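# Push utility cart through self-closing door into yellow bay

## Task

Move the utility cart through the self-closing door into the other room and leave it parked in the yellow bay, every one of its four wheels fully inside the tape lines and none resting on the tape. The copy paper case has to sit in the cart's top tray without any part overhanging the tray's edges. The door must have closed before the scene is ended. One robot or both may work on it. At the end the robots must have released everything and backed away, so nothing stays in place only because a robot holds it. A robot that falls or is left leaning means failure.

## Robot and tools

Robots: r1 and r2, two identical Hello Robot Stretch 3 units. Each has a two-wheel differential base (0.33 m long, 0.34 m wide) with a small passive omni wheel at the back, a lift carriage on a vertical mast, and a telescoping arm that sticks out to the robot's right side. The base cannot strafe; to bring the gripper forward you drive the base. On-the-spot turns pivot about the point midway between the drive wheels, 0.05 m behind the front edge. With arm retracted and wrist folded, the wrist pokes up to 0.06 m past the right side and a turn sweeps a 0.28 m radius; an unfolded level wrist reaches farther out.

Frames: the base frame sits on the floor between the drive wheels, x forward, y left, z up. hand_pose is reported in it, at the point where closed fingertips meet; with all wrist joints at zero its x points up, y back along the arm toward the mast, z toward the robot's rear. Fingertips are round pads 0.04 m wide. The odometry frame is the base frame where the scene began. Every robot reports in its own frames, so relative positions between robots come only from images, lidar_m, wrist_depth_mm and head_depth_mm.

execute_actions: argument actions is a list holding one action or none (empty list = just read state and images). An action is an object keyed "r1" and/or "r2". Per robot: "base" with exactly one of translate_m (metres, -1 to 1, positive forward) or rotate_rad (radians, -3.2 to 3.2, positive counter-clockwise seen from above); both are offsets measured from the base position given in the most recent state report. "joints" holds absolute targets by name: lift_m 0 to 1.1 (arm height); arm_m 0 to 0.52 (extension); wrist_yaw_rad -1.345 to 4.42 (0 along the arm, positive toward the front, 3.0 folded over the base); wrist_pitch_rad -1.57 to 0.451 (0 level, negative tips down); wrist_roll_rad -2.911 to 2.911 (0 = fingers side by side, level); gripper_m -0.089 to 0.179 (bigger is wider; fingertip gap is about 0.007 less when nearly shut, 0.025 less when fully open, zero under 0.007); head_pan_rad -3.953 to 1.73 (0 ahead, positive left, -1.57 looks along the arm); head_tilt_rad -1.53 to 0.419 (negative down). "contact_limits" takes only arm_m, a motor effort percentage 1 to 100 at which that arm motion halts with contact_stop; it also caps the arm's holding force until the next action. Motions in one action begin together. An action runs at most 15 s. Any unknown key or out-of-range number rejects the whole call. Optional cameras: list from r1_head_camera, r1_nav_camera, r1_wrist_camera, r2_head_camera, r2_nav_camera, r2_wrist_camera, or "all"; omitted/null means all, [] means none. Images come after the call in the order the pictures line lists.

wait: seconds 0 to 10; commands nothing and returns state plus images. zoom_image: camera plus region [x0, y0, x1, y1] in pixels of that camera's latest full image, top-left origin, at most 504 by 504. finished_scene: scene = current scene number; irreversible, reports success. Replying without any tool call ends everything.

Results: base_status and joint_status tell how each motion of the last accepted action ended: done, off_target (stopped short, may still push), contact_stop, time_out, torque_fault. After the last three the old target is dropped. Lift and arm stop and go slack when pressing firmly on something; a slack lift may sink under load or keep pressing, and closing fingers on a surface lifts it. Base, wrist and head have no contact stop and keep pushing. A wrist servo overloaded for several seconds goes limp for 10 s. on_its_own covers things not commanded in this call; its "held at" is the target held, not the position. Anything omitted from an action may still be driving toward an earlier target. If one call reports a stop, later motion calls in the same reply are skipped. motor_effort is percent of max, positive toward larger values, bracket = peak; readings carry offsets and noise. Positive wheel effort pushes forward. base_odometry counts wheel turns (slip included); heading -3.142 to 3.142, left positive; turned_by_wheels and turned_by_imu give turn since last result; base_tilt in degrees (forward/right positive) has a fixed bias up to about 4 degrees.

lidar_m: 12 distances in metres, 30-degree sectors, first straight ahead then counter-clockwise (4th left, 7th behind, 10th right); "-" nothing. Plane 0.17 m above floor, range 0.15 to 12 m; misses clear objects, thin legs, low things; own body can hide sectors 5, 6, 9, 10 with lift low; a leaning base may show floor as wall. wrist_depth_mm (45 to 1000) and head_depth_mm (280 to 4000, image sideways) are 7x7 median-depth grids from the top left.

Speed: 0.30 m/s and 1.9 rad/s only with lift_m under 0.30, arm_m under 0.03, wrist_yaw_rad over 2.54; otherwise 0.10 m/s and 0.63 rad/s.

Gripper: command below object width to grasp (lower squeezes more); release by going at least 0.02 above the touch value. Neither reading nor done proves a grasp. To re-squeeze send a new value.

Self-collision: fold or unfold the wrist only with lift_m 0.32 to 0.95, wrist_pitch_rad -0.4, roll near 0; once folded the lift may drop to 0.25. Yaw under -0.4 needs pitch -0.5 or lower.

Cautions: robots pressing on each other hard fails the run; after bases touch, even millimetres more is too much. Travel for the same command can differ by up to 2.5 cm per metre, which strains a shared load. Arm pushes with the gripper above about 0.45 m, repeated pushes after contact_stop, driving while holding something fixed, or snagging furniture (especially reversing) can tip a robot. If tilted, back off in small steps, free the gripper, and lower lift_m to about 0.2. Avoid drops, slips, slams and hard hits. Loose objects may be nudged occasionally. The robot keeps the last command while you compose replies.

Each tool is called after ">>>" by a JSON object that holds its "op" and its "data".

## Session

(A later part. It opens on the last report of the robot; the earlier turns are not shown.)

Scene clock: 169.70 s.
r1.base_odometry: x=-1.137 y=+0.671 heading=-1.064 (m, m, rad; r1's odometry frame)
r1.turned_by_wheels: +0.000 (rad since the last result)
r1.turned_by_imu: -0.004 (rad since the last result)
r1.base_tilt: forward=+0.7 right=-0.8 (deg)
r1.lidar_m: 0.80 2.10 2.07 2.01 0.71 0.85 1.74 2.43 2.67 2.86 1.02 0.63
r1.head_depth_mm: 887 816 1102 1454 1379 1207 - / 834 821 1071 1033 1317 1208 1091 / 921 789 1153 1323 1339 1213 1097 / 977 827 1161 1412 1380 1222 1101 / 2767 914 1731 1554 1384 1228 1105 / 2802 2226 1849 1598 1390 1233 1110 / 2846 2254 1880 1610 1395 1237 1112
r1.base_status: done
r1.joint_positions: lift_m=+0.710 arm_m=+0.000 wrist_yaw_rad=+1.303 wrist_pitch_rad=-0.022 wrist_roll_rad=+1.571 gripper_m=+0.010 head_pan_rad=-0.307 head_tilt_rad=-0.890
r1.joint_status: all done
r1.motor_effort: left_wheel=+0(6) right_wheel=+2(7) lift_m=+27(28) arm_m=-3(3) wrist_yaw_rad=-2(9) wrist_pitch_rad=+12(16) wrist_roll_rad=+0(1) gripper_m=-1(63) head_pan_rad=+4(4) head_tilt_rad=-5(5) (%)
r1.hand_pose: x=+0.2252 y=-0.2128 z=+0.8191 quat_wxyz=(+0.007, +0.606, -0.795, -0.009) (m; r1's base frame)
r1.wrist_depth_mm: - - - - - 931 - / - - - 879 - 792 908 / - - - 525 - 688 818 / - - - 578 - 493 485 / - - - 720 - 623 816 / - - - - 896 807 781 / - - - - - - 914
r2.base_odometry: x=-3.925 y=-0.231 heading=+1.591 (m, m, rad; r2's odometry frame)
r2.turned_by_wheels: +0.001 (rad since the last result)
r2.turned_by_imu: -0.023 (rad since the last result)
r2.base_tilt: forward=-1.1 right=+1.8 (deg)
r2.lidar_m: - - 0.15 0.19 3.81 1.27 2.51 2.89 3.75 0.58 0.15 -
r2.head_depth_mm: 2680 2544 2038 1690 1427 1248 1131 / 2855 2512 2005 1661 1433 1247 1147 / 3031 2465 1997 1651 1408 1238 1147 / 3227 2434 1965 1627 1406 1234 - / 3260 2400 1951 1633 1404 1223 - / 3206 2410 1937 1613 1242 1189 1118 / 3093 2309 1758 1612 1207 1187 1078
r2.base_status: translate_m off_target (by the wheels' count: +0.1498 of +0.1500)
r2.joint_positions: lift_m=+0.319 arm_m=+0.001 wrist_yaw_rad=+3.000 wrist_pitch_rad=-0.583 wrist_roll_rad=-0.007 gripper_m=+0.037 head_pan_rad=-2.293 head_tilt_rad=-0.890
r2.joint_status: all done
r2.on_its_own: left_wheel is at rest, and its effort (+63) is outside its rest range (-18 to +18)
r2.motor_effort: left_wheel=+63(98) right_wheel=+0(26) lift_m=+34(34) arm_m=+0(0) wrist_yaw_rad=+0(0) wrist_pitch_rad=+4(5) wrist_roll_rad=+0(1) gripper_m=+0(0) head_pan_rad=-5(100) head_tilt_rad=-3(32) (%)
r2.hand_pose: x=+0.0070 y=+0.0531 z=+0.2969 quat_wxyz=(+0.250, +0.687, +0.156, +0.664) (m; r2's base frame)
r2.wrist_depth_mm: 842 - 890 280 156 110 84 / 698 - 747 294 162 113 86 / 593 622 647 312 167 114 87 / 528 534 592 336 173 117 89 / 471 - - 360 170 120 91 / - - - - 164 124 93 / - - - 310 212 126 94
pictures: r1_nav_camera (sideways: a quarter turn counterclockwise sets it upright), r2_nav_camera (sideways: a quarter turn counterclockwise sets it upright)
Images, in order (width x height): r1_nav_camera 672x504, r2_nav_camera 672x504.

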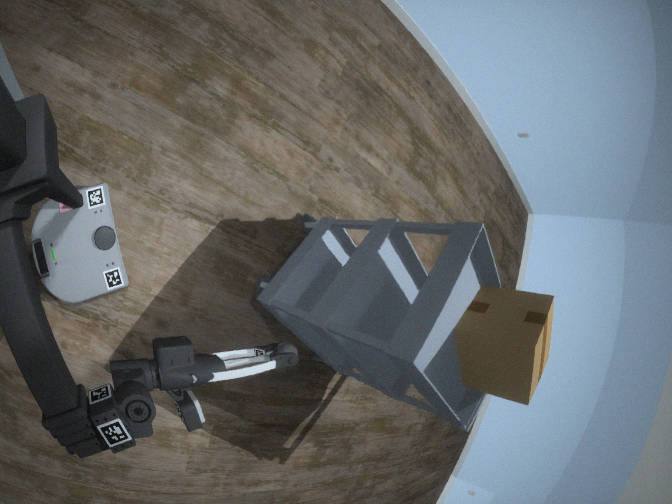

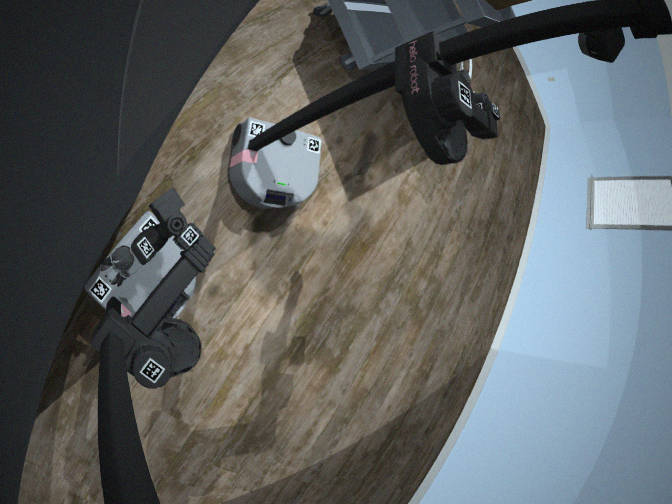

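>>> {"op": "execute_actions", "data": {"actions": [{"r1":{"base":{"translate_m":0.55},"joints":{"gripper_m":0.17,"wrist_yaw_rad":1.1}},"r2":{"base":{"translate_m":-0.005}}}], "cameras": []}}

>>> {"op": "execute_actions", "data": {"actions": [{"r1":{"joints":{"gripper_m":0.0}}}], "cameras": ["r1_nav_camera","r1_wrist_camera"]}}

Scene clock: 183.00 s.
r1.base_odometry: x=-0.870 y=+0.190 heading=-1.064 (m, m, rad; r1's odometry frame)
r1.turned_by_wheels: +0.000 (rad since the last result)
r1.turned_by_imu: -0.001 (rad since the last result)
r1.base_tilt: forward=+0.7 right=-0.7 (deg)
r1.lidar_m: 2.28 1.78 1.75 1.88 2.02 0.98 2.29 3.02 2.98 0.31 0.29 0.30
r1.head_depth_mm: 2646 2137 663 587 509 774 1049 / 2683 2151 1764 591 830 990 1085 / 2720 2178 1815 564 809 1111 1097 / 2743 2201 1843 1574 1373 1224 1099 / 2764 2203 1847 1575 1377 1230 1106 / 2802 2229 1850 1590 1394 1235 1109 / 2613 2233 1869 1600 1395 1242 1119
r1.base_status: done
r1.joint_positions: lift_m=+0.710 arm_m=+0.000 wrist_yaw_rad=+1.103 wrist_pitch_rad=-0.022 wrist_roll_rad=+1.571 gripper_m=+0.170 head_pan_rad=-0.307 head_tilt_rad=-0.890
r1.joint_status: all done
r1.motor_effort: left_wheel=+0(4) right_wheel=+2(7) lift_m=+27(27) arm_m=-3(3) wrist_yaw_rad=-2(2) wrist_pitch_rad=+11(12) wrist_roll_rad=+0(0) gripper_m=+1(85) head_pan_rad=+3(4) head_tilt_rad=-6(4) (%)
r1.hand_pose: x=+0.2068 y=-0.2604 z=+0.8191 quat_wxyz=(+0.006, +0.524, -0.852, -0.009) (m; r1's base frame)
r1.wrist_depth_mm: - 305 61 59 57 56 54 / - 346 67 65 63 61 59 / - - 75 72 69 67 389 / - - 84 81 77 74 428 / - - 97 92 87 86 423 / - - 114 106 101 - 393 / - - 140 127 120 - 349
r2.base_odometry: x=-3.925 y=-0.236 heading=+1.591 (m, m, rad; r2's odometry frame)
r2.turned_by_wheels: +0.000 (rad since the last result)
r2.turned_by_imu: +0.002 (rad since the last result)
r2.base_tilt: forward=-1.1 right=+1.7 (deg)
r2.lidar_m: - - 0.15 0.19 3.79 1.27 2.52 2.89 3.75 1.16 0.15 -
r2.head_depth_mm: 2651 2561 2028 1680 1436 1250 1125 / 2853 2493 2009 1662 1429 1248 1138 / 3030 2485 1978 1658 1418 1240 1144 / 3192 2471 1969 1638 1407 1230 - / 3214 2411 1935 1627 1396 1227 - / 3162 2414 1932 1609 1393 1217 1113 / 3119 2377 1911 1602 1377 1213 1077
r2.base_status: done
r2.joint_positions: lift_m=+0.319 arm_m=+0.001 wrist_yaw_rad=+3.000 wrist_pitch_rad=-0.583 wrist_roll_rad=-0.007 gripper_m=+0.037 head_pan_rad=-2.293 head_tilt_rad=-0.890
r2.joint_status: not commanded
r2.motor_effort: left_wheel=+9(53) right_wheel=+1(3) lift_m=+34(34) arm_m=+0(0) wrist_yaw_rad=-1(1) wrist_pitch_rad=+5(5) wrist_roll_rad=-1(0) gripper_m=+0(0) head_pan_rad=-4(4) head_tilt_rad=-4(4) (%)
r2.hand_pose: x=+0.0070 y=+0.0531 z=+0.2969 quat_wxyz=(+0.250, +0.687, +0.156, +0.664) (m; r2's base frame)
r2.wrist_depth_mm: 835 - 932 279 156 109 83 / 698 - 724 296 161 111 85 / 599 619 661 314 167 114 86 / 520 534 579 338 173 116 88 / 476 - - 364 168 119 89 / - - - - 162 122 91 / - - - 307 210 124 93
pictures: none
No camera images: the call's "cameras" was empty. Leave "cameras" out to get every camera's image.

Scene clock: 185.20 s.
r1.base_odometry: x=-0.870 y=+0.190 heading=-1.065 (m, m, rad; r1's odometry frame)
r1.turned_by_wheels: +0.000 (rad since the last result)
r1.turned_by_imu: -0.001 (rad since the last result)
r1.base_tilt: forward=+0.6 right=-0.7 (deg)
r1.lidar_m: 2.28 1.78 1.75 1.87 2.03 0.98 2.29 3.03 2.98 0.31 0.29 0.30
r1.head_depth_mm: 2630 2137 665 587 511 775 1047 / 2656 2181 1770 590 832 987 1088 / 2693 2180 1820 567 809 1111 1098 / 2711 2185 1826 1576 1382 1222 1100 / 2805 2207 1847 1579 1385 1230 1099 / 2826 2238 1852 1603 1398 1236 1109 / 2643 2262 1880 1608 1397 1245 1113
r1.base_status: not commanded
r1.joint_positions: lift_m=+0.710 arm_m=+0.000 wrist_yaw_rad=+1.107 wrist_pitch_rad=-0.032 wrist_roll_rad=+1.571 gripper_m=+0.002 head_pan_rad=-0.307 head_tilt_rad=-0.890
r1.joint_status: all done
r1.motor_effort: left_wheel=+1(0) right_wheel=+9(9) lift_m=+27(27) arm_m=-1(3) wrist_yaw_rad=-5(4) wrist_pitch_rad=+17(20) wrist_roll_rad=+0(0) gripper_m=-50(100) head_pan_rad=+4(4) head_tilt_rad=-5(5) (%)
r1.hand_pose: x=+0.2070 y=-0.2594 z=+0.8165 quat_wxyz=(+0.009, +0.525, -0.851, -0.014) (m; r1's base frame)
r1.wrist_depth_mm: - 301 62 60 59 57 55 / - 337 69 66 64 62 62 / - - 76 74 71 69 397 / - - 86 82 80 77 425 / - - 98 94 90 452 408 / - - 115 110 104 - 383 / - - 142 131 123 - 351
r2.base_odometry: x=-3.925 y=-0.236 heading=+1.591 (m, m, rad; r2's odometry frame)
r2.turned_by_wheels: +0.000 (rad since the last result)
r2.turned_by_imu: +0.000 (rad since the last result)
r2.base_tilt: forward=-1.1 right=+1.8 (deg)
r2.lidar_m: - - 0.15 0.19 3.81 1.27 2.53 2.89 3.75 1.16 0.15 -
r2.head_depth_mm: 2615 2562 2018 1673 1432 1245 1128 / 2922 2523 1993 1665 1423 1242 1147 / 3009 2472 1987 1664 1423 1238 1145 / 3232 2483 1966 1631 1408 1232 - / 3193 2419 1950 1626 1399 1223 - / 3134 2393 1935 1614 1387 1220 1115 / 3151 2342 1920 1617 1382 1205 1080
r2.base_status: not commanded
r2.joint_positions: lift_m=+0.319 arm_m=+0.001 wrist_yaw_rad=+3.000 wrist_pitch_rad=-0.583 wrist_roll_rad=-0.007 gripper_m=+0.037 head_pan_rad=-2.293 head_tilt_rad=-0.890
r2.joint_status: not commanded
r2.motor_effort: left_wheel=+9(10) right_wheel=+0(0) lift_m=+33(33) arm_m=+0(1) wrist_yaw_rad=-1(0) wrist_pitch_rad=+5(4) wrist_roll_rad=+0(0) gripper_m=+0(0) head_pan_rad=-4(4) head_tilt_rad=-4(4) (%)
r2.hand_pose: x=+0.0070 y=+0.0531 z=+0.2969 quat_wxyz=(+0.250, +0.687, +0.156, +0.664) (m; r2's base frame)
r2.wrist_depth_mm: 821 - 903 279 156 109 84 / 684 - 756 295 161 111 85 / 598 607 647 315 166 113 86 / 518 537 576 336 172 116 88 / 473 - - 360 168 119 89 / - - - - 162 121 91 / - - - 308 209 125 93
pictures: r1_nav_camera (sideways: a quarter turn counterclockwise sets it upright), r1_wrist_camera
Images, in order (width x height): r1_nav_camera 672x504, r1_wrist_camera 644x364.

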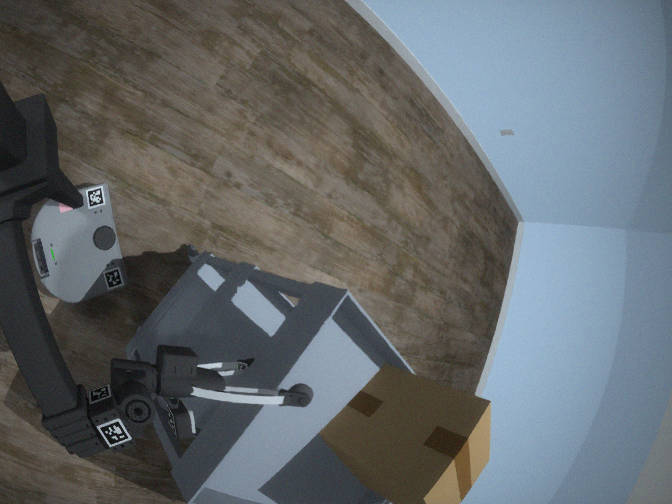

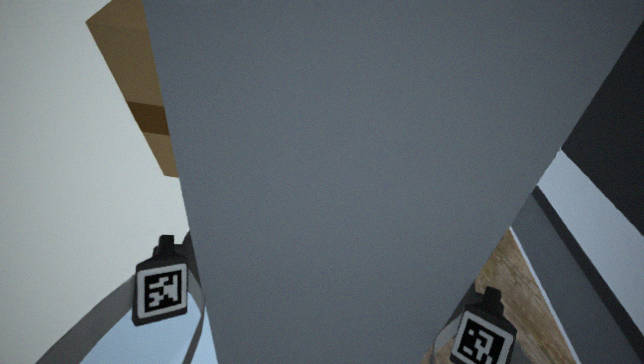

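>>> {"op": "execute_actions", "data": {"actions": [{"r1":{"base":{"translate_m":-0.3},"joints":{"gripper_m":-0.01}}}], "cameras": ["r1_nav_camera"]}}

Scene clock: 193.27 s.
r1.base_odometry: x=-1.015 y=+0.452 heading=-1.065 (m, m, rad; r1's odometry frame)
r1.turned_by_wheels: +0.000 (rad since the last result)
r1.turned_by_imu: -0.003 (rad since the last result)
r1.base_tilt: forward=+0.7 right=-0.7 (deg)
r1.lidar_m: 2.51 1.96 1.93 2.06 0.74 0.74 1.99 2.75 2.83 0.38 0.30 0.30
r1.head_depth_mm: 485 556 638 586 530 797 1069 / 2639 1984 663 590 817 1035 1095 / 2667 2165 1798 582 753 1075 1100 / 2714 2190 1832 1575 1378 1214 1099 / 2755 2197 1829 1572 1391 1228 1109 / 2795 2228 1853 1597 1384 1234 1113 / 2753 2245 1856 1584 1399 1242 1117
r1.base_status: done
r1.joint_positions: lift_m=+0.710 arm_m=+0.000 wrist_yaw_rad=+1.032 wrist_pitch_rad=-0.036 wrist_roll_rad=+1.579 gripper_m=+0.011 head_pan_rad=-0.306 head_tilt_rad=-0.892
r1.joint_status: gripper_m off_target (ended at +0.011, target -0.010)
r1.on_its_own: wrist_yaw_rad is held at +1.048, not at your +1.100, by its stall guard, which is not easing now; gripper_m is held at +0.010, not at your -0.010, by its stall guard, which is still easing; wrist_yaw_rad is at rest, and its effort (+13) is outside its rest range (-12 to +12)
r1.motor_effort: left_wheel=+0(15) right_wheel=-3(31) lift_m=+30(30) arm_m=-5(7) wrist_yaw_rad=+13(32) wrist_pitch_rad=+20(22) wrist_roll_rad=-3(5) gripper_m=-21(100) head_pan_rad=+3(3) head_tilt_rad=-4(4) (%)
r1.hand_pose: x=+0.1977 y=-0.2763 z=+0.8154 quat_wxyz=(+0.006, +0.493, -0.870, -0.018) (m; r1's base frame)
r1.wrist_depth_mm: - - - 114 112 587 434 / - - 450 118 116 647 448 / - 385 124 122 120 673 434 / - 418 130 126 124 634 418 / - - 134 131 129 624 413 / - - 138 136 134 550 399 / - - 145 142 140 461 387
r2.base_odometry: x=-3.925 y=-0.236 heading=+1.591 (m, m, rad; r2's odometry frame)
r2.turned_by_wheels: +0.000 (rad since the last result)
r2.turned_by_imu: +0.001 (rad since the last result)
r2.base_tilt: forward=-1.1 right=+1.7 (deg)
r2.lidar_m: - - 0.15 0.19 3.82 1.26 2.52 2.88 3.73 0.78 0.15 -
r2.head_depth_mm: 2673 2606 2025 1677 1440 1256 1134 / 2884 2516 2009 1672 1425 1251 1141 / 3013 2501 2008 1665 1411 1240 1142 / 3212 2460 1968 1640 1409 1229 - / 3215 2451 1948 1627 1402 1230 - / 3202 2417 1933 1618 1391 1224 1122 / 3142 2386 1900 1584 1288 1205 1075
r2.base_status: not commanded
r2.joint_positions: lift_m=+0.319 arm_m=+0.001 wrist_yaw_rad=+3.000 wrist_pitch_rad=-0.583 wrist_roll_rad=-0.007 gripper_m=+0.037 head_pan_rad=-2.293 head_tilt_rad=-0.890
r2.joint_status: not commanded
r2.motor_effort: left_wheel=+9(9) right_wheel=+0(0) lift_m=+34(33) arm_m=-1(0) wrist_yaw_rad=-1(1) wrist_pitch_rad=+5(5) wrist_roll_rad=+0(1) gripper_m=+0(0) head_pan_rad=-4(4) head_tilt_rad=-4(4) (%)
r2.hand_pose: x=+0.0070 y=+0.0531 z=+0.2969 quat_wxyz=(+0.250, +0.687, +0.156, +0.664) (m; r2's base frame)
r2.wrist_depth_mm: 835 - 941 279 156 109 83 / 703 - 743 294 161 111 85 / 605 614 664 313 166 113 86 / 520 530 584 337 172 116 88 / 481 - - 361 169 118 89 / - - - - 163 122 91 / - - - 309 210 125 93
pictures: r1_nav_camera (sideways: a quarter turn counterclockwise sets it upright)
Images, in order (width x height): r1_nav_camera 672x504.

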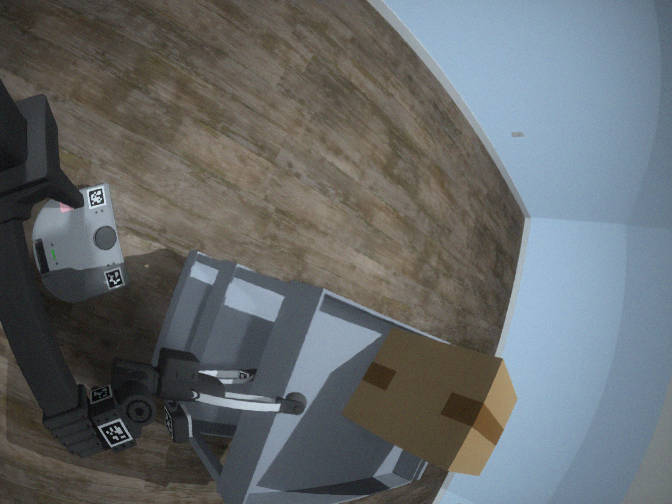

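>>> {"op": "execute_actions", "data": {"actions": [{"r1":{"base":{"translate_m":-0.55},"joints":{"gripper_m":0.0,"wrist_yaw_rad":1.3}},"r2":{"joints":{"head_pan_rad":-2.6,"head_tilt_rad":-1.2}}}], "cameras": ["r1_nav_camera","r2_nav_camera"]}}

Scene clock: 206.73 s.
r1.base_odometry: x=-1.282 y=+0.933 heading=-1.064 (m, m, rad; r1's odometry frame)
r1.turned_by_wheels: +0.000 (rad since the last result)
r1.turned_by_imu: -0.005 (rad since the last result)
r1.base_tilt: forward=+0.7 right=-0.7 (deg)
r1.lidar_m: 0.24 2.28 2.24 0.51 0.56 4.20 1.45 2.05 2.50 2.68 0.28 0.24
r1.head_depth_mm: 466 771 679 587 532 1006 - / 450 495 601 591 509 970 1093 / 455 505 615 593 531 806 1094 / 463 517 631 597 533 811 1102 / 470 541 668 624 555 1221 1102 / 2778 2216 1843 1589 1390 1237 1115 / 2783 2231 1857 1603 1397 1247 1116
r1.base_status: done
r1.joint_positions: lift_m=+0.710 arm_m=+0.000 wrist_yaw_rad=+1.381 wrist_pitch_rad=-0.036 wrist_roll_rad=+1.584 gripper_m=+0.035 head_pan_rad=-0.306 head_tilt_rad=-0.892
r1.joint_status: wrist_yaw_rad off_target (ended at +1.381, target +1.300); gripper_m off_target (ended at +0.035, target +0.000)
r1.on_its_own: wrist_yaw_rad is held at +1.387, not at your +1.300, by its stall guard, which is not easing now; gripper_m is held at +0.033, not at your +0.000, by its stall guard, which is still easing
r1.motor_effort: left_wheel=+1(9) right_wheel=-3(19) lift_m=+30(30) arm_m=-3(8) wrist_yaw_rad=+5(73) wrist_pitch_rad=+20(20) wrist_roll_rad=-5(5) gripper_m=-30(100) head_pan_rad=+3(3) head_tilt_rad=-4(3) (%)
r1.hand_pose: x=+0.2292 y=-0.1933 z=+0.8153 quat_wxyz=(+0.007, +0.637, -0.771, -0.018) (m; r1's base frame)
r1.wrist_depth_mm: - - - 120 119 - 424 / - - 609 123 122 640 446 / - 437 128 126 124 683 437 / - 404 131 129 127 654 422 / - 443 135 132 131 619 412 / - - 137 136 134 564 399 / - - 142 139 138 480 387
r2.base_odometry: x=-3.925 y=-0.236 heading=+1.591 (m, m, rad; r2's odometry frame)
r2.turned_by_wheels: +0.000 (rad since the last result)
r2.turned_by_imu: +0.002 (rad since the last result)
r2.base_tilt: forward=-1.2 right=+1.7 (deg)
r2.lidar_m: - - 0.15 0.19 3.80 1.27 2.52 2.88 0.41 0.72 0.15 -
r2.head_depth_mm: 2069 1791 1596 1444 1315 1199 1130 / 2025 1802 1597 1425 1315 - 1080 / 2022 1760 1576 1429 1306 - 1073 / 2013 1727 1557 1419 1296 - 739 / 1996 483 1544 1229 1277 - 671 / 425 432 1541 1171 1236 1143 534 / 530 433 606 1377 1257 1150 430
r2.base_status: not commanded
r2.joint_positions: lift_m=+0.319 arm_m=+0.001 wrist_yaw_rad=+3.000 wrist_pitch_rad=-0.583 wrist_roll_rad=-0.007 gripper_m=+0.037 head_pan_rad=-2.542 head_tilt_rad=-1.119
r2.joint_status: head_pan_rad off_target (ended at -2.542, target -2.600); head_tilt_rad off_target (ended at -1.119, target -1.200)
r2.motor_effort: left_wheel=+14(14) right_wheel=+5(5) lift_m=+34(33) arm_m=+0(0) wrist_yaw_rad=+0(0) wrist_pitch_rad=+5(5) wrist_roll_rad=-1(1) gripper_m=+0(0) head_pan_rad=-34(44) head_tilt_rad=-29(35) (%)
r2.hand_pose: x=+0.0070 y=+0.0531 z=+0.2969 quat_wxyz=(+0.250, +0.687, +0.156, +0.664) (m; r2's base frame)
r2.wrist_depth_mm: 829 - 909 282 159 110 85 / 683 - 755 301 164 113 86 / 598 608 651 318 168 115 88 / 530 530 574 342 175 118 89 / 474 - - 364 171 121 91 / - - - - 166 123 93 / - - - 308 213 126 94
pictures: r1_nav_camera (sideways: a quarter turn counterclockwise sets it upright), r2_nav_camera (sideways: a quarter turn counterclockwise sets it upright)
Images, in order (width x height): r1_nav_camera 672x504, r2_nav_camera 672x504.

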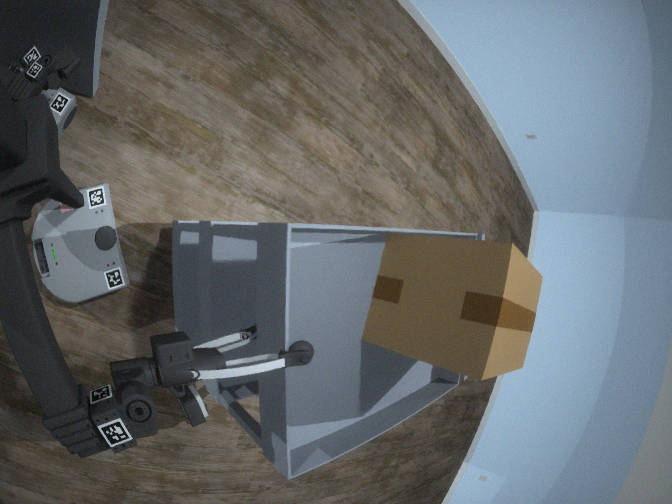

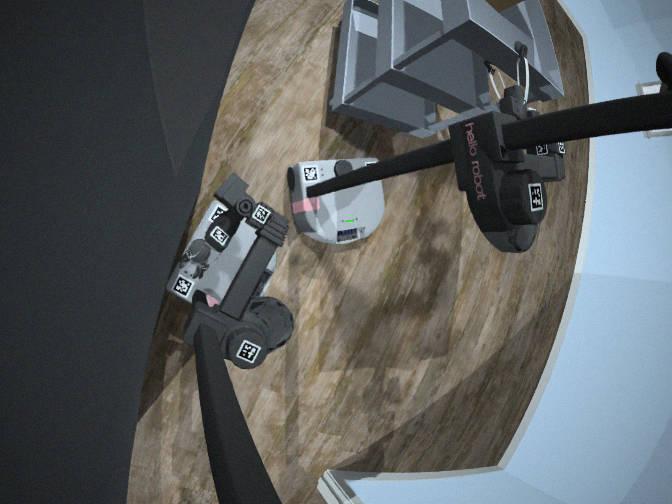

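>>> {"op": "execute_actions", "data": {"actions": [{"r1":{"base":{"rotate_rad":0.15},"joints":{"gripper_m":0.01,"wrist_yaw_rad":1.25}},"r2":{"joints":{"head_pan_rad":-2.5,"head_tilt_rad":-1.0}}}], "cameras": []}}

>>> {"op": "execute_actions", "data": {"actions": [{"r1":{"base":{"translate_m":-0.42},"joints":{"gripper_m":0.0}}}], "cameras": ["r1_nav_camera","r2_nav_camera"]}}

Scene clock: 214.37 s.
r1.base_odometry: x=-1.282 y=+0.933 heading=-0.915 (m, m, rad; r1's odometry frame)
r1.turned_by_wheels: +0.150 (rad since the last result)
r1.turned_by_imu: +0.143 (rad since the last result)
r1.base_tilt: forward=+0.7 right=-0.8 (deg)
r1.lidar_m: 0.27 2.24 2.24 0.51 0.58 1.44 1.49 2.51 2.50 0.43 0.28 0.26
r1.head_depth_mm: 450 501 597 587 515 800 1056 / 465 521 625 590 527 976 1096 / 476 544 645 594 549 984 1097 / 2543 2065 680 597 553 1169 1098 / 2746 2179 1840 1585 1382 1229 1109 / 2787 2228 1848 1591 1394 1238 1107 / 2716 2243 1876 1603 1398 1245 1113
r1.base_status: done
r1.joint_positions: lift_m=+0.710 arm_m=+0.000 wrist_yaw_rad=+1.239 wrist_pitch_rad=-0.034 wrist_roll_rad=+1.583 gripper_m=+0.016 head_pan_rad=-0.306 head_tilt_rad=-0.892
r1.joint_status: gripper_m off_target (ended at +0.016, target +0.010); the others done
r1.motor_effort: left_wheel=-1(4) right_wheel=+7(19) lift_m=+30(30) arm_m=+1(3) wrist_yaw_rad=+9(31) wrist_pitch_rad=+19(21) wrist_roll_rad=-5(5) gripper_m=-38(100) head_pan_rad=+4(3) head_tilt_rad=-3(3) (%)
r1.hand_pose: x=+0.2200 y=-0.2280 z=+0.8157 quat_wxyz=(+0.005, +0.580, -0.814, -0.018) (m; r1's base frame)
r1.wrist_depth_mm: - - - 116 115 581 434 / - - 552 120 118 639 446 / - 408 125 123 121 676 432 / - 404 129 126 125 654 428 / - 445 132 130 129 625 418 / - - 136 134 132 561 402 / - - 141 138 137 485 384
r2.base_odometry: x=-3.925 y=-0.236 heading=+1.591 (m, m, rad; r2's odometry frame)
r2.turned_by_wheels: +0.000 (rad since the last result)
r2.turned_by_imu: +0.002 (rad since the last result)
r2.base_tilt: forward=-1.1 right=+1.8 (deg)
r2.lidar_m: - - 0.15 0.19 3.81 1.27 2.52 2.88 0.42 0.74 0.15 -
r2.head_depth_mm: 2468 2093 1778 1557 1366 1227 1098 / 2544 2081 1762 1516 1347 1249 - / 2560 2078 1760 1524 1349 1242 - / 2480 1967 1712 1510 1299 1236 - / 2461 459 1621 1506 1201 1226 - / 2455 466 503 808 1158 1199 950 / 619 426 493 1443 1308 1180 1060
r2.base_status: not commanded
r2.joint_positions: lift_m=+0.319 arm_m=+0.001 wrist_yaw_rad=+3.000 wrist_pitch_rad=-0.583 wrist_roll_rad=-0.007 gripper_m=+0.037 head_pan_rad=-2.497 head_tilt_rad=-0.998
r2.joint_status: all done
r2.on_its_own: left_wheel is at rest, and its effort (+25) is outside its rest range (-18 to +18)
r2.motor_effort: left_wheel=+25(34) right_wheel=+1(5) lift_m=+33(33) arm_m=+0(0) wrist_yaw_rad=-1(0) wrist_pitch_rad=+4(5) wrist_roll_rad=+0(0) gripper_m=+0(0) head_pan_rad=-2(31) head_tilt_rad=-1(29) (%)
r2.hand_pose: x=+0.0070 y=+0.0531 z=+0.2969 quat_wxyz=(+0.250, +0.687, +0.156, +0.664) (m; r2's base frame)
r2.wrist_depth_mm: 863 - 947 281 157 109 84 / 695 - 743 299 161 112 85 / 596 615 647 316 167 114 86 / 521 536 590 338 172 117 88 / 475 - - 363 167 119 89 / - - - - 163 121 91 / - - - 311 209 125 93
pictures: none
No camera images: the call's "cameras" was empty. Leave "cameras" out to get every camera's image.

Scene clock: 219.73 s.
r1.base_odometry: x=-1.538 y=+1.266 heading=-0.915 (m, m, rad; r1's odometry frame)
r1.turned_by_wheels: +0.000 (rad since the last result)
r1.turned_by_imu: -0.002 (rad since the last result)
r1.base_tilt: forward=+0.7 right=-0.7 (deg)
r1.lidar_m: 0.19 2.54 0.61 0.62 1.29 1.05 1.14 1.93 2.21 2.53 0.29 0.20
r1.head_depth_mm: 2629 751 681 587 543 1152 - / 2656 795 686 591 526 1039 1088 / 441 479 586 594 520 792 1092 / 447 472 573 597 523 695 1082 / 450 465 562 602 537 1213 1107 / 457 458 555 1518 1383 1236 1108 / 497 713 1832 1590 1403 1238 1081
r1.base_status: done
r1.joint_positions: lift_m=+0.710 arm_m=+0.000 wrist_yaw_rad=+1.370 wrist_pitch_rad=-0.037 wrist_roll_rad=+1.590 gripper_m=+0.028 head_pan_rad=-0.306 head_tilt_rad=-0.892
r1.joint_status: gripper_m off_target (ended at +0.028, target +0.000)
r1.on_its_own: wrist_yaw_rad is held at +1.363, not at your +1.250, by its stall guard, which is not easing now; gripper_m is held at +0.026, not at your +0.000, by its stall guard, which is still easing
r1.motor_effort: left_wheel=+1(4) right_wheel=-4(23) lift_m=+30(30) arm_m=+1(1) wrist_yaw_rad=-5(34) wrist_pitch_rad=+20(21) wrist_roll_rad=-7(8) gripper_m=-32(98) head_pan_rad=+3(3) head_tilt_rad=-3(3) (%)
r1.hand_pose: x=+0.2287 y=-0.1957 z=+0.8150 quat_wxyz=(+0.005, +0.632, -0.774, -0.021) (m; r1's base frame)
r1.wrist_depth_mm: - - - 160 160 - - / - - - 155 156 - 397 / - - - 151 151 617 429 / - - 390 146 147 636 417 / - 393 143 142 143 613 405 / - 397 138 138 138 576 399 / - 403 135 134 135 524 391
r2.base_odometry: x=-3.925 y=-0.236 heading=+1.591 (m, m, rad; r2's odometry frame)
r2.turned_by_wheels: +0.000 (rad since the last result)
r2.turned_by_imu: +0.001 (rad since the last result)
r2.base_tilt: forward=-1.0 right=+1.8 (deg)
r2.lidar_m: - - 0.15 0.19 3.81 1.26 0.54 0.57 0.57 0.62 0.15 -
r2.head_depth_mm: 2384 659 686 1540 1365 1217 1088 / 2336 2043 1787 1298 1279 1247 - / 2543 1946 1756 1339 1250 1242 - / 2505 1993 1735 1513 1328 1242 - / 2389 743 897 1153 1308 1235 - / 895 757 1030 993 1295 1206 947 / 871 753 1021 979 1265 1171 1066
r2.base_status: not commanded
r2.joint_positions: lift_m=+0.319 arm_m=+0.001 wrist_yaw_rad=+3.000 wrist_pitch_rad=-0.583 wrist_roll_rad=-0.007 gripper_m=+0.037 head_pan_rad=-2.497 head_tilt_rad=-0.998
r2.joint_status: not commanded
r2.on_its_own: left_wheel is at rest, and its effort (+25) is outside its rest range (-18 to +18)
r2.motor_effort: left_wheel=+25(25) right_wheel=+1(2) lift_m=+33(34) arm_m=+0(0) wrist_yaw_rad=+0(0) wrist_pitch_rad=+5(5) wrist_roll_rad=+0(0) gripper_m=+0(0) head_pan_rad=-1(2) head_tilt_rad=-1(0) (%)
r2.hand_pose: x=+0.0070 y=+0.0531 z=+0.2969 quat_wxyz=(+0.250, +0.687, +0.156, +0.664) (m; r2's base frame)
r2.wrist_depth_mm: 825 - 925 280 157 109 84 / 702 - 735 296 161 111 85 / 600 609 639 315 167 114 86 / 528 539 587 337 172 117 88 / 478 - - 362 168 119 90 / - - - - 162 122 91 / - - - 308 209 125 93
pictures: r1_nav_camera (sideways: a quarter turn counterclockwise sets it upright), r2_nav_camera (sideways: a quarter turn counterclockwise sets it upright)
Images, in order (width x height): r1_nav_camera 672x504, r2_nav_camera 672x504.

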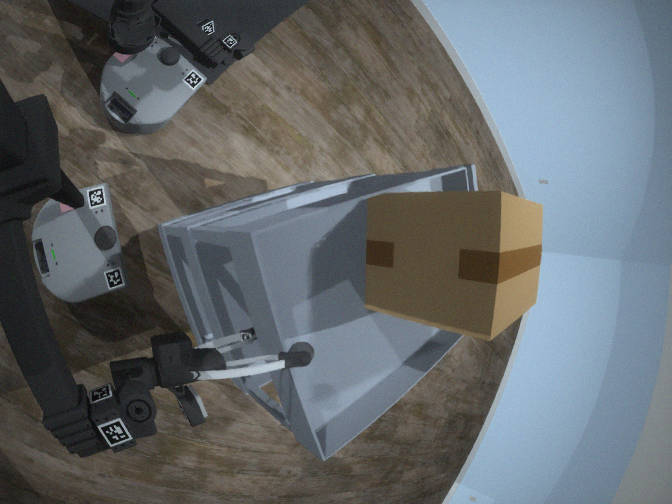

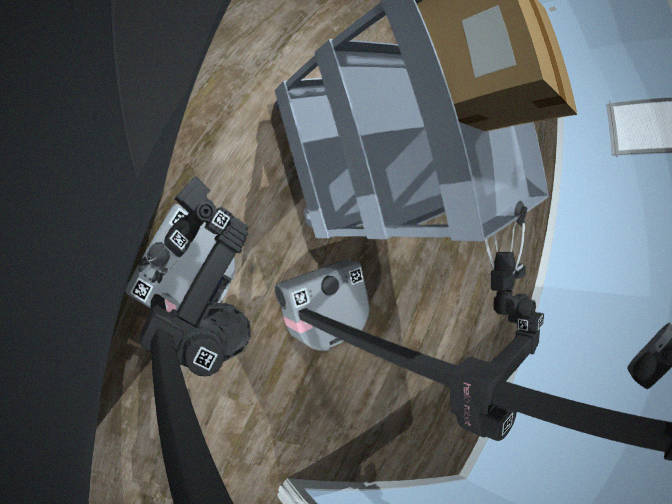

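>>> {"op": "execute_actions", "data": {"actions": [{"r1":{"base":{"rotate_rad":-0.5},"joints":{"gripper_m":0.01,"wrist_yaw_rad":1.8}}}], "cameras": []}}

>>> {"op": "execute_actions", "data": {"actions": [{"r1":{"base":{"translate_m":-0.2},"joints":{"gripper_m":0.0}}}], "cameras": ["r1_nav_camera"]}}

Scene clock: 229.60 s.
r1.base_odometry: x=-1.538 y=+1.266 heading=-1.414 (m, m, rad; r1's odometry frame)
r1.turned_by_wheels: -0.500 (rad since the last result)
r1.turned_by_imu: -0.498 (rad since the last result)
r1.base_tilt: forward=+0.7 right=-0.7 (deg)
r1.lidar_m: 0.15 2.92 0.71 0.61 0.63 3.91 1.05 1.16 2.02 2.22 2.57 0.18
r1.head_depth_mm: 2657 2128 1775 1478 1352 1203 - / 2656 2158 1785 592 845 1231 1113 / 2677 2158 651 593 535 1046 1094 / 2713 2202 673 598 525 489 987 / 2782 2205 701 602 526 468 634 / 2780 804 707 581 530 471 430 / 2802 779 448 527 533 472 1080
r1.base_status: done
r1.joint_positions: lift_m=+0.710 arm_m=+0.000 wrist_yaw_rad=+1.857 wrist_pitch_rad=-0.037 wrist_roll_rad=+1.577 gripper_m=+0.015 head_pan_rad=-0.306 head_tilt_rad=-0.892
r1.joint_status: wrist_yaw_rad off_target (ended at +1.857, target +1.800); gripper_m off_target (ended at +0.015, target +0.010)
r1.on_its_own: wrist_yaw_rad is at rest, and its effort (-45) is outside its rest range (-12 to +12)
r1.motor_effort: left_wheel=+8(8) right_wheel=-10(23) lift_m=+30(30) arm_m=+4(4) wrist_yaw_rad=-45(61) wrist_pitch_rad=+20(21) wrist_roll_rad=-2(7) gripper_m=-38(100) head_pan_rad=+4(4) head_tilt_rad=-3(4) (%)
r1.hand_pose: x=+0.2234 y=-0.0727 z=+0.8150 quat_wxyz=(+0.014, +0.800, -0.599, -0.013) (m; r1's base frame)
r1.wrist_depth_mm: - - - 161 162 - - / - - - 156 157 - 401 / - - - 151 152 625 436 / - - 394 147 148 644 423 / - 390 143 142 144 613 408 / - 396 139 139 139 576 399 / - 407 136 135 135 523 385
r2.base_odometry: x=-3.925 y=-0.236 heading=+1.591 (m, m, rad; r2's odometry frame)
r2.turned_by_wheels: +0.000 (rad since the last result)
r2.turned_by_imu: +0.002 (rad since the last result)
r2.base_tilt: forward=-1.0 right=+1.7 (deg)
r2.lidar_m: - - 0.15 0.19 3.79 1.26 0.49 0.49 0.54 0.59 0.15 -
r2.head_depth_mm: 2431 488 557 1548 1364 1215 1098 / 2544 768 1647 1286 1249 1245 - / 2556 1945 1768 1328 1215 1249 - / 2491 748 995 1276 1296 1235 - / 879 765 1038 1002 1305 1229 - / 873 760 1013 995 1274 1203 951 / 838 701 663 968 1252 1171 1060
r2.base_status: not commanded
r2.joint_positions: lift_m=+0.319 arm_m=+0.001 wrist_yaw_rad=+3.000 wrist_pitch_rad=-0.583 wrist_roll_rad=-0.007 gripper_m=+0.037 head_pan_rad=-2.497 head_tilt_rad=-0.998
r2.joint_status: not commanded
r2.on_its_own: left_wheel is at rest, and its effort (+25) is outside its rest range (-18 to +18)
r2.motor_effort: left_wheel=+25(25) right_wheel=+2(1) lift_m=+33(34) arm_m=-1(0) wrist_yaw_rad=+0(0) wrist_pitch_rad=+5(5) wrist_roll_rad=+0(0) gripper_m=+0(0) head_pan_rad=-2(2) head_tilt_rad=+0(1) (%)
r2.hand_pose: x=+0.0070 y=+0.0531 z=+0.2969 quat_wxyz=(+0.250, +0.687, +0.156, +0.664) (m; r2's base frame)
r2.wrist_depth_mm: 815 - 960 280 157 109 84 / 678 - 754 296 161 111 85 / 586 612 646 313 167 113 87 / 521 533 587 338 172 116 88 / 481 - - 366 167 119 89 / - - - - 162 122 91 / - - - 306 209 125 93
pictures: none
No camera images: the call's "cameras" was empty. Leave "cameras" out to get every camera's image.

Scene clock: 232.67 s.
r1.base_odometry: x=-1.570 y=+1.463 heading=-1.414 (m, m, rad; r1's odometry frame)
r1.turned_by_wheels: +0.000 (rad since the last result)
r1.turned_by_imu: -0.001 (rad since the last result)
r1.base_tilt: forward=+0.7 right=-0.7 (deg)
r1.lidar_m: 0.15 2.99 0.64 0.61 0.82 3.73 0.85 0.94 1.63 2.16 2.50 0.18
r1.head_depth_mm: 2615 2140 1782 1444 1352 1211 - / 2655 2158 644 591 838 1228 1108 / 2676 2171 658 593 539 987 1096 / 2684 2188 679 598 524 489 989 / 2734 2204 702 602 526 468 653 / 2763 802 673 572 529 470 442 / 2807 397 445 528 533 480 1105
r1.base_status: done
r1.joint_positions: lift_m=+0.710 arm_m=+0.000 wrist_yaw_rad=+1.814 wrist_pitch_rad=-0.037 wrist_roll_rad=+1.585 gripper_m=+0.015 head_pan_rad=-0.306 head_tilt_rad=-0.892
r1.joint_status: gripper_m off_target (ended at +0.015, target +0.000)
r1.on_its_own: wrist_yaw_rad is held at +1.827, not at your +1.800, by its stall guard, which is not easing now; gripper_m is held at +0.015, not at your +0.000, by its stall guard, which is still easing
r1.motor_effort: left_wheel=+1(4) right_wheel=-6(26) lift_m=+30(30) arm_m=+2(4) wrist_yaw_rad=+10(45) wrist_pitch_rad=+20(20) wrist_roll_rad=-5(6) gripper_m=-17(100) head_pan_rad=+4(3) head_tilt_rad=-3(3) (%)
r1.hand_pose: x=+0.2263 y=-0.0832 z=+0.8152 quat_wxyz=(+0.011, +0.787, -0.616, -0.017) (m; r1's base frame)
r1.wrist_depth_mm: - - - 166 166 - - / - - - 159 161 - 398 / - - - 154 155 625 433 / - - 451 148 150 632 419 / - 391 144 144 145 613 410 / - 389 138 138 139 578 398 / - 394 135 134 134 511 386
r2.base_odometry: x=-3.925 y=-0.236 heading=+1.591 (m, m, rad; r2's odometry frame)
r2.turned_by_wheels: +0.000 (rad since the last result)
r2.turned_by_imu: +0.001 (rad since the last result)
r2.base_tilt: forward=-1.1 right=+1.7 (deg)
r2.lidar_m: - - 0.15 0.19 3.83 1.26 0.55 0.45 0.45 0.50 0.15 -
r2.head_depth_mm: 2484 780 1733 1554 1162 1216 1092 / 2560 732 713 1298 1201 1244 - / 893 781 670 1002 1313 1247 - / 881 772 682 968 1276 1245 - / 437 518 608 948 1230 1226 - / 417 489 584 939 1211 1203 944 / 418 489 573 931 1173 1176 1063
r2.base_status: not commanded
r2.joint_positions: lift_m=+0.319 arm_m=+0.001 wrist_yaw_rad=+3.000 wrist_pitch_rad=-0.583 wrist_roll_rad=-0.007 gripper_m=+0.037 head_pan_rad=-2.497 head_tilt_rad=-0.998
r2.joint_status: not commanded
r2.on_its_own: left_wheel is at rest, and its effort (+25) is outside its rest range (-18 to +18)
r2.motor_effort: left_wheel=+25(25) right_wheel=+2(1) lift_m=+33(34) arm_m=+0(0) wrist_yaw_rad=-1(1) wrist_pitch_rad=+5(5) wrist_roll_rad=-1(0) gripper_m=+0(1) head_pan_rad=-1(2) head_tilt_rad=-1(1) (%)
r2.hand_pose: x=+0.0070 y=+0.0531 z=+0.2969 quat_wxyz=(+0.250, +0.687, +0.156, +0.664) (m; r2's base frame)
r2.wrist_depth_mm: 841 - 941 279 157 109 84 / 699 - 752 296 161 111 85 / 591 611 651 314 167 114 86 / 528 538 591 340 172 116 88 / 476 - - 360 168 119 90 / - - - - 162 122 91 / - - - 308 209 125 93
pictures: r1_nav_camera (sideways: a quarter turn counterclockwise sets it upright)
Images, in order (width x height): r1_nav_camera 672x504.

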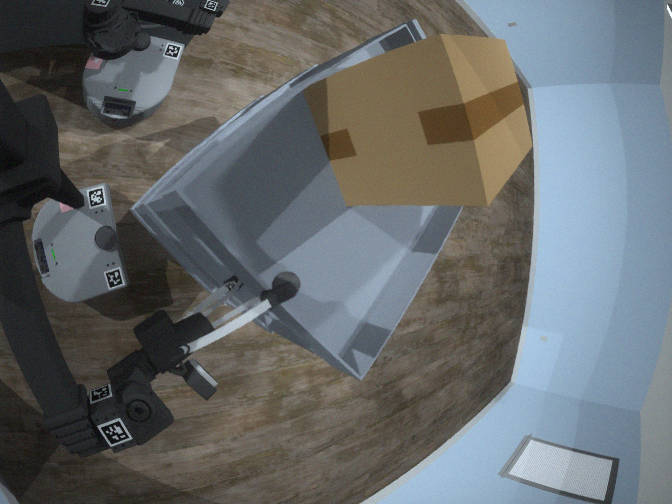

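>>> {"op": "execute_actions", "data": {"actions": [{"r1":{"base":{"rotate_rad":-0.5},"joints":{"gripper_m":0.01,"wrist_yaw_rad":1.85}}}], "cameras": []}}

>>> {"op": "execute_actions", "data": {"actions": [{"r1":{"base":{"translate_m":-0.25},"joints":{"gripper_m":0.0,"head_pan_rad":0}}}], "cameras": ["r1_nav_camera"]}}

Scene clock: 240.27 s.
r1.base_odometry: x=-1.570 y=+1.463 heading=-1.914 (m, m, rad; r1's odometry frame)
r1.turned_by_wheels: -0.500 (rad since the last result)
r1.turned_by_imu: -0.379 (rad since the last result)
r1.base_tilt: forward=+0.7 right=-0.7 (deg)
r1.lidar_m: 0.15 - 0.16 0.64 0.61 0.89 3.74 0.87 1.06 2.16 2.19 0.17
r1.head_depth_mm: 2645 2134 1784 1527 1353 1225 - / 2657 2126 1805 1543 1357 1228 - / 2698 2158 1814 595 834 1163 1099 / 2738 2207 650 599 534 467 706 / 2750 2222 658 601 527 468 421 / 2794 2201 673 605 530 471 423 / 2812 2229 681 609 532 473 425
r1.base_status: done
r1.joint_positions: lift_m=+0.710 arm_m=+0.000 wrist_yaw_rad=+1.931 wrist_pitch_rad=-0.036 wrist_roll_rad=+1.579 gripper_m=+0.023 head_pan_rad=-0.306 head_tilt_rad=-0.892
r1.joint_status: wrist_yaw_rad off_target (ended at +1.931, target +1.850); gripper_m off_target (ended at +0.023, target +0.010)
r1.on_its_own: wrist_yaw_rad is held at +1.933, not at your +1.850, by its stall guard, which is not easing now; gripper_m is held at +0.021, not at your +0.010, by its stall guard, which is still easing
r1.motor_effort: left_wheel=+11(51) right_wheel=-2(64) lift_m=+32(32) arm_m=+6(18) wrist_yaw_rad=+1(89) wrist_pitch_rad=+20(20) wrist_roll_rad=-3(7) gripper_m=-35(100) head_pan_rad=+3(3) head_tilt_rad=-4(3) (%)
r1.hand_pose: x=+0.2174 y=-0.0545 z=+0.8153 quat_wxyz=(+0.013, +0.822, -0.569, -0.013) (m; r1's base frame)
r1.wrist_depth_mm: - - - 213 223 - 262 / - - - 191 202 - - / - - - 176 184 - 403 / - - - 162 168 589 423 / - - 151 150 156 621 409 / - 372 138 139 141 581 398 / - 359 130 130 132 516 385
r2.base_odometry: x=-3.925 y=-0.236 heading=+1.591 (m, m, rad; r2's odometry frame)
r2.turned_by_wheels: +0.000 (rad since the last result)
r2.turned_by_imu: +0.001 (rad since the last result)
r2.base_tilt: forward=-1.1 right=+1.7 (deg)
r2.lidar_m: - - 0.15 0.19 3.81 1.27 0.51 0.49 0.48 4.95 0.15 -
r2.head_depth_mm: 2441 733 1700 1519 1190 1216 1097 / 2531 775 805 1246 1189 1238 - / 899 782 689 1013 1285 1241 - / 859 754 663 988 1301 1241 - / 444 536 639 975 1271 1231 - / 448 537 614 957 1225 1202 946 / 450 541 615 933 1274 1172 1064
r2.base_status: not commanded
r2.joint_positions: lift_m=+0.319 arm_m=+0.001 wrist_yaw_rad=+3.000 wrist_pitch_rad=-0.583 wrist_roll_rad=-0.007 gripper_m=+0.037 head_pan_rad=-2.497 head_tilt_rad=-0.998
r2.joint_status: not commanded
r2.on_its_own: left_wheel is at rest, and its effort (+25) is outside its rest range (-18 to +18)
r2.motor_effort: left_wheel=+25(25) right_wheel=+1(2) lift_m=+34(34) arm_m=+0(0) wrist_yaw_rad=+0(1) wrist_pitch_rad=+5(5) wrist_roll_rad=-1(1) gripper_m=+0(0) head_pan_rad=-1(2) head_tilt_rad=+0(1) (%)
r2.hand_pose: x=+0.0070 y=+0.0531 z=+0.2969 quat_wxyz=(+0.250, +0.687, +0.156, +0.664) (m; r2's base frame)
r2.wrist_depth_mm: 842 - 937 280 157 109 84 / 694 - 736 297 162 111 85 / 605 620 663 314 167 114 87 / 531 532 586 339 171 116 88 / 473 - - 364 168 119 90 / - - - - 162 122 91 / - - - 309 209 125 93
pictures: none
No camera images: the call's "cameras" was empty. Leave "cameras" out to get every camera's image.

Scene clock: 243.80 s.
r1.base_odometry: x=-1.486 y=+1.699 heading=-1.914 (m, m, rad; r1's odometry frame)
r1.turned_by_wheels: +0.000 (rad since the last result)
r1.turned_by_imu: -0.002 (rad since the last result)
r1.base_tilt: forward=+0.7 right=-0.7 (deg)
r1.lidar_m: 0.16 0.16 0.66 0.57 0.70 0.83 3.49 0.65 0.74 1.59 0.36 0.20
r1.head_depth_mm: 2643 2124 665 586 516 798 - / 2652 780 685 589 528 765 1089 / 2606 449 645 592 521 732 1069 / 446 422 512 585 524 487 1051 / 450 418 507 588 526 476 1089 / 456 414 501 589 530 1184 1111 / 462 409 511 1540 1396 1235 1053
r1.base_status: done
r1.joint_positions: lift_m=+0.710 arm_m=+0.000 wrist_yaw_rad=+1.861 wrist_pitch_rad=-0.036 wrist_roll_rad=+1.562 gripper_m=+0.017 head_pan_rad=-0.007 head_tilt_rad=-0.892
r1.joint_status: gripper_m off_target (ended at +0.017, target +0.000); the others done
r1.on_its_own: wrist_yaw_rad is held at +1.879, not at your +1.850, by its stall guard, which is not easing now; gripper_m is held at +0.015, not at your +0.000, by its stall guard, which is still easing; wrist_yaw_rad is at rest, and its effort (+14) is outside its rest range (-12 to +12)
r1.motor_effort: left_wheel=+1(8) right_wheel=-5(27) lift_m=+32(32) arm_m=+4(6) wrist_yaw_rad=+14(30) wrist_pitch_rad=+20(20) wrist_roll_rad=+3(3) gripper_m=-38(100) head_pan_rad=+3(24) head_tilt_rad=-3(3) (%)
r1.hand_pose: x=+0.2231 y=-0.0715 z=+0.8152 quat_wxyz=(+0.018, +0.802, -0.597, -0.007) (m; r1's base frame)
r1.wrist_depth_mm: - - - 130 129 - 424 / - - - 132 131 657 452 / - - 381 133 132 677 441 / - 391 136 134 133 646 417 / - 423 137 136 135 620 412 / - - 138 137 136 572 398 / - - 140 139 138 504 386
r2.base_odometry: x=-3.925 y=-0.236 heading=+1.591 (m, m, rad; r2's odometry frame)
r2.turned_by_wheels: +0.000 (rad since the last result)
r2.turned_by_imu: +0.001 (rad since the last result)
r2.base_tilt: forward=-1.0 right=+1.7 (deg)
r2.lidar_m: - - 0.15 0.19 3.81 0.56 0.53 0.53 0.61 4.95 0.15 -
r2.head_depth_mm: 854 796 660 967 1299 1169 1097 / 511 693 669 977 1259 1241 - / 500 593 1043 996 1285 1245 - / 540 639 1055 1184 1311 1236 - / 585 677 1061 1262 1323 1235 - / 667 707 1607 1463 1313 1200 950 / 2410 1839 1702 1477 1319 1169 1065
r2.base_status: not commanded
r2.joint_positions: lift_m=+0.319 arm_m=+0.001 wrist_yaw_rad=+3.000 wrist_pitch_rad=-0.583 wrist_roll_rad=-0.007 gripper_m=+0.037 head_pan_rad=-2.497 head_tilt_rad=-0.998
r2.joint_status: not commanded
r2.on_its_own: left_wheel is at rest, and its effort (+24) is outside its rest range (-18 to +18)
r2.motor_effort: left_wheel=+24(25) right_wheel=+1(1) lift_m=+34(34) arm_m=+0(0) wrist_yaw_rad=-1(0) wrist_pitch_rad=+5(5) wrist_roll_rad=-1(0) gripper_m=+0(0) head_pan_rad=-3(2) head_tilt_rad=-1(1) (%)
r2.hand_pose: x=+0.0070 y=+0.0531 z=+0.2969 quat_wxyz=(+0.250, +0.687, +0.156, +0.664) (m; r2's base frame)
r2.wrist_depth_mm: 818 - 910 280 157 109 84 / 698 - 744 297 161 111 85 / 591 615 648 314 167 113 86 / 522 539 584 339 172 116 88 / 477 - - 366 168 119 90 / - - - - 162 122 91 / - - - 308 211 125 93
pictures: r1_nav_camera (sideways: a quarter turn counterclockwise sets it upright)
Images, in order (width x height): r1_nav_camera 672x504.

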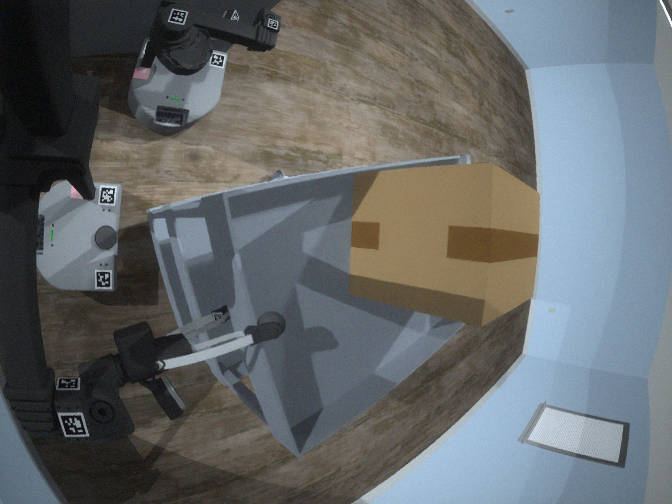

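>>> {"op": "execute_actions", "data": {"actions": [{"r1":{"base":{"rotate_rad":-0.22},"joints":{"gripper_m":0.01,"wrist_yaw_rad":2.0}}}], "cameras": []}}

>>> {"op": "execute_actions", "data": {"actions": [{"r1":{"base":{"translate_m":-0.6},"joints":{"gripper_m":0.0,"head_pan_rad":-3.14,"head_tilt_rad":-0.6}},"r2":{"joints":{"head_pan_rad":-3.4,"head_tilt_rad":-0.8}}}], "cameras": ["r1_nav_camera","r2_nav_camera"]}}

Scene clock: 253.53 s.
r1.base_odometry: x=-1.486 y=+1.699 heading=-2.133 (m, m, rad; r1's odometry frame)
r1.turned_by_wheels: -0.220 (rad since the last result)
r1.turned_by_imu: -0.221 (rad since the last result)
r1.base_tilt: forward=+0.7 right=-0.7 (deg)
r1.lidar_m: 0.15 - 0.15 0.57 0.70 0.74 3.51 0.71 0.65 1.04 2.19 0.20
r1.head_depth_mm: 2646 2128 1731 585 534 1167 1115 / 2665 2156 657 590 518 790 1078 / 2677 2108 690 594 530 678 1076 / 2692 800 695 592 523 475 981 / 2761 405 475 576 526 468 710 / 456 392 458 570 529 470 1061 / 463 388 441 545 533 480 1105
r1.base_status: done
r1.joint_positions: lift_m=+0.710 arm_m=+0.000 wrist_yaw_rad=+2.032 wrist_pitch_rad=-0.037 wrist_roll_rad=+1.557 gripper_m=+0.014 head_pan_rad=-0.007 head_tilt_rad=-0.892
r1.joint_status: wrist_yaw_rad off_target (ended at +2.032, target +2.000); the others done
r1.on_its_own: wrist_yaw_rad is at rest, and its effort (-26) is outside its rest range (-12 to +12)
r1.motor_effort: left_wheel=+5(7) right_wheel=-11(24) lift_m=+32(32) arm_m=+4(4) wrist_yaw_rad=-26(44) wrist_pitch_rad=+20(21) wrist_roll_rad=+5(5) gripper_m=-19(100) head_pan_rad=+4(4) head_tilt_rad=-4(3) (%)
r1.hand_pose: x=+0.2071 y=-0.0310 z=+0.8149 quat_wxyz=(+0.020, +0.850, -0.526, -0.004) (m; r1's base frame)
r1.wrist_depth_mm: - - - 131 130 - 429 / - - - 132 131 667 450 / - - 389 134 133 682 441 / - 400 379 135 134 647 425 / - 422 138 137 136 620 412 / - - 139 138 137 563 398 / - - 140 140 139 502 384
r2.base_odometry: x=-3.925 y=-0.236 heading=+1.591 (m, m, rad; r2's odometry frame)
r2.turned_by_wheels: +0.000 (rad since the last result)
r2.turned_by_imu: +0.002 (rad since the last result)
r2.base_tilt: forward=-1.1 right=+1.7 (deg)
r2.lidar_m: - - 0.15 0.19 3.80 0.54 0.53 0.53 0.63 4.95 0.15 -
r2.head_depth_mm: 587 776 654 970 1176 1150 1094 / 487 625 670 987 1254 1225 - / 510 600 1036 1003 1281 1243 - / 555 646 1049 1182 1304 1238 - / 608 689 1062 1274 1337 1235 - / 2301 714 1650 1491 1314 1208 947 / 2427 1908 1713 1487 1313 1171 1066
r2.base_status: not commanded
r2.joint_positions: lift_m=+0.319 arm_m=+0.001 wrist_yaw_rad=+3.000 wrist_pitch_rad=-0.583 wrist_roll_rad=-0.007 gripper_m=+0.037 head_pan_rad=-2.497 head_tilt_rad=-0.998
r2.joint_status: not commanded
r2.on_its_own: left_wheel is at rest, and its effort (+25) is outside its rest range (-18 to +18)
r2.motor_effort: left_wheel=+25(25) right_wheel=+2(2) lift_m=+34(34) arm_m=+1(0) wrist_yaw_rad=+0(0) wrist_pitch_rad=+5(4) wrist_roll_rad=-1(1) gripper_m=+0(0) head_pan_rad=-1(2) head_tilt_rad=+0(1) (%)
r2.hand_pose: x=+0.0070 y=+0.0531 z=+0.2969 quat_wxyz=(+0.250, +0.687, +0.156, +0.664) (m; r2's base frame)
r2.wrist_depth_mm: 842 - 932 279 157 109 84 / 690 - 737 299 162 112 85 / 594 610 649 314 167 114 87 / 521 527 577 343 172 116 88 / 474 - - 364 168 119 89 / - - - - 163 121 91 / - - - 309 209 125 93
pictures: none
No camera images: the call's "cameras" was empty. Leave "cameras" out to get every camera's image.

Scene clock: 260.73 s.
r1.base_odometry: x=-1.166 y=+2.206 heading=-2.133 (m, m, rad; r1's odometry frame)
r1.turned_by_wheels: +0.000 (rad since the last result)
r1.turned_by_imu: -0.003 (rad since the last result)
r1.base_tilt: forward=+0.7 right=-0.7 (deg)
r1.lidar_m: 0.24 5.42 0.58 0.45 0.45 2.64 2.96 2.93 2.89 0.51 0.26 0.24
r1.head_depth_mm: 2936 3300 2687 2032 1627 1399 - / 2802 3189 2680 2057 1646 1439 - / 2724 3054 2744 2072 1644 1411 - / 2645 2963 2770 2085 1671 1394 1191 / 2569 2837 2850 2119 1681 1405 1192 / 2486 2759 2905 2138 1695 1407 1202 / 2393 2655 2808 2155 1708 1419 1205
r1.base_status: done
r1.joint_positions: lift_m=+0.710 arm_m=+0.000 wrist_yaw_rad=+1.685 wrist_pitch_rad=-0.035 wrist_roll_rad=+1.553 gripper_m=+0.034 head_pan_rad=-3.133 head_tilt_rad=-0.606
r1.joint_status: gripper_m off_target (ended at +0.034, target +0.000); the others done
r1.on_its_own: wrist_yaw_rad is held at +1.698, not at your +2.000, by its stall guard, which is not easing now; gripper_m is held at +0.033, not at your +0.000, by its stall guard, which is still easing
r1.motor_effort: left_wheel=+1(5) right_wheel=-4(27) lift_m=+32(32) arm_m=+0(4) wrist_yaw_rad=+11(50) wrist_pitch_rad=+19(20) wrist_roll_rad=+6(7) gripper_m=-29(99) head_pan_rad=-2(40) head_tilt_rad=+4(25) (%)
r1.hand_pose: x=+0.2322 y=-0.1159 z=+0.8154 quat_wxyz=(+0.020, +0.746, -0.665, -0.005) (m; r1's base frame)
r1.wrist_depth_mm: - 334 83 80 78 76 444 / - 363 90 87 84 82 458 / - - 100 95 92 92 441 / - - 111 105 101 562 424 / - - 123 117 112 542 408 / - - 137 132 126 - 395 / - - 166 151 147 - 359
r2.base_odometry: x=-3.925 y=-0.236 heading=+1.592 (m, m, rad; r2's odometry frame)
r2.turned_by_wheels: +0.000 (rad since the last result)
r2.turned_by_imu: +0.001 (rad since the last result)
r2.base_tilt: forward=-1.1 right=+1.7 (deg)
r2.lidar_m: - - 0.15 0.19 3.81 0.71 0.76 2.89 3.75 4.95 0.15 -
r2.head_depth_mm: 1100 1076 870 1714 1404 1309 - / 1239 1089 886 1140 1397 1277 1170 / 740 788 850 1159 1382 1271 1164 / 719 749 855 1185 1395 1265 - / 752 817 1253 1214 1406 1256 - / 816 889 1196 1606 1425 1251 1117 / 2351 2561 2128 1737 1447 1249 1095
r2.base_status: not commanded
r2.joint_positions: lift_m=+0.319 arm_m=+0.001 wrist_yaw_rad=+3.000 wrist_pitch_rad=-0.583 wrist_roll_rad=-0.007 gripper_m=+0.037 head_pan_rad=-3.393 head_tilt_rad=-0.804
r2.joint_status: all done
r2.on_its_own: left_wheel is at rest, and its effort (+31) is outside its rest range (-18 to +18)
r2.motor_effort: left_wheel=+31(31) right_wheel=+1(1) lift_m=+33(34) arm_m=+0(0) wrist_yaw_rad=-1(1) wrist_pitch_rad=+5(5) wrist_roll_rad=-1(0) gripper_m=+0(0) head_pan_rad=-4(49) head_tilt_rad=+2(14) (%)
r2.hand_pose: x=+0.0070 y=+0.0531 z=+0.2969 quat_wxyz=(+0.250, +0.687, +0.156, +0.664) (m; r2's base frame)
r2.wrist_depth_mm: 696 - 925 282 157 109 83 / 690 - 744 292 161 111 85 / 590 605 635 316 167 113 86 / 519 541 586 335 171 116 88 / 473 - - 361 167 118 89 / - - - - 162 121 91 / - - - 308 209 125 93
pictures: r1_nav_camera (sideways: a quarter turn counterclockwise sets it upright), r2_nav_camera (sideways: a quarter turn counterclockwise sets it upright)
Images, in order (width x height): r1_nav_camera 672x504, r2_nav_camera 672x504.

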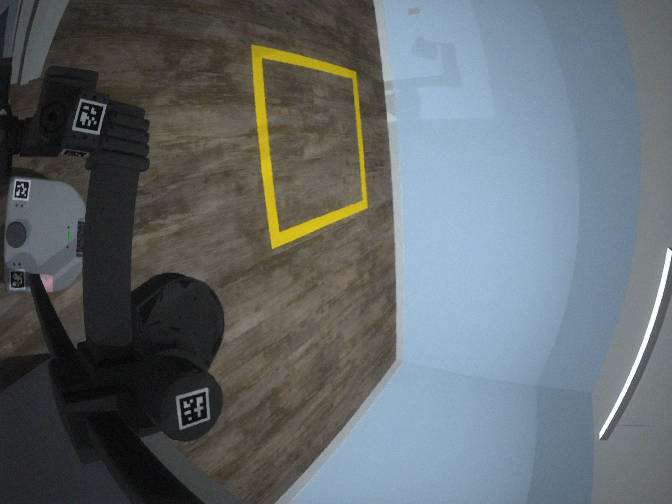

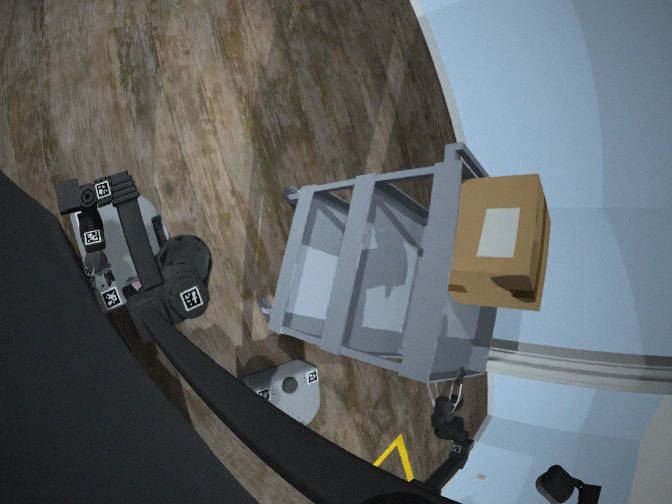

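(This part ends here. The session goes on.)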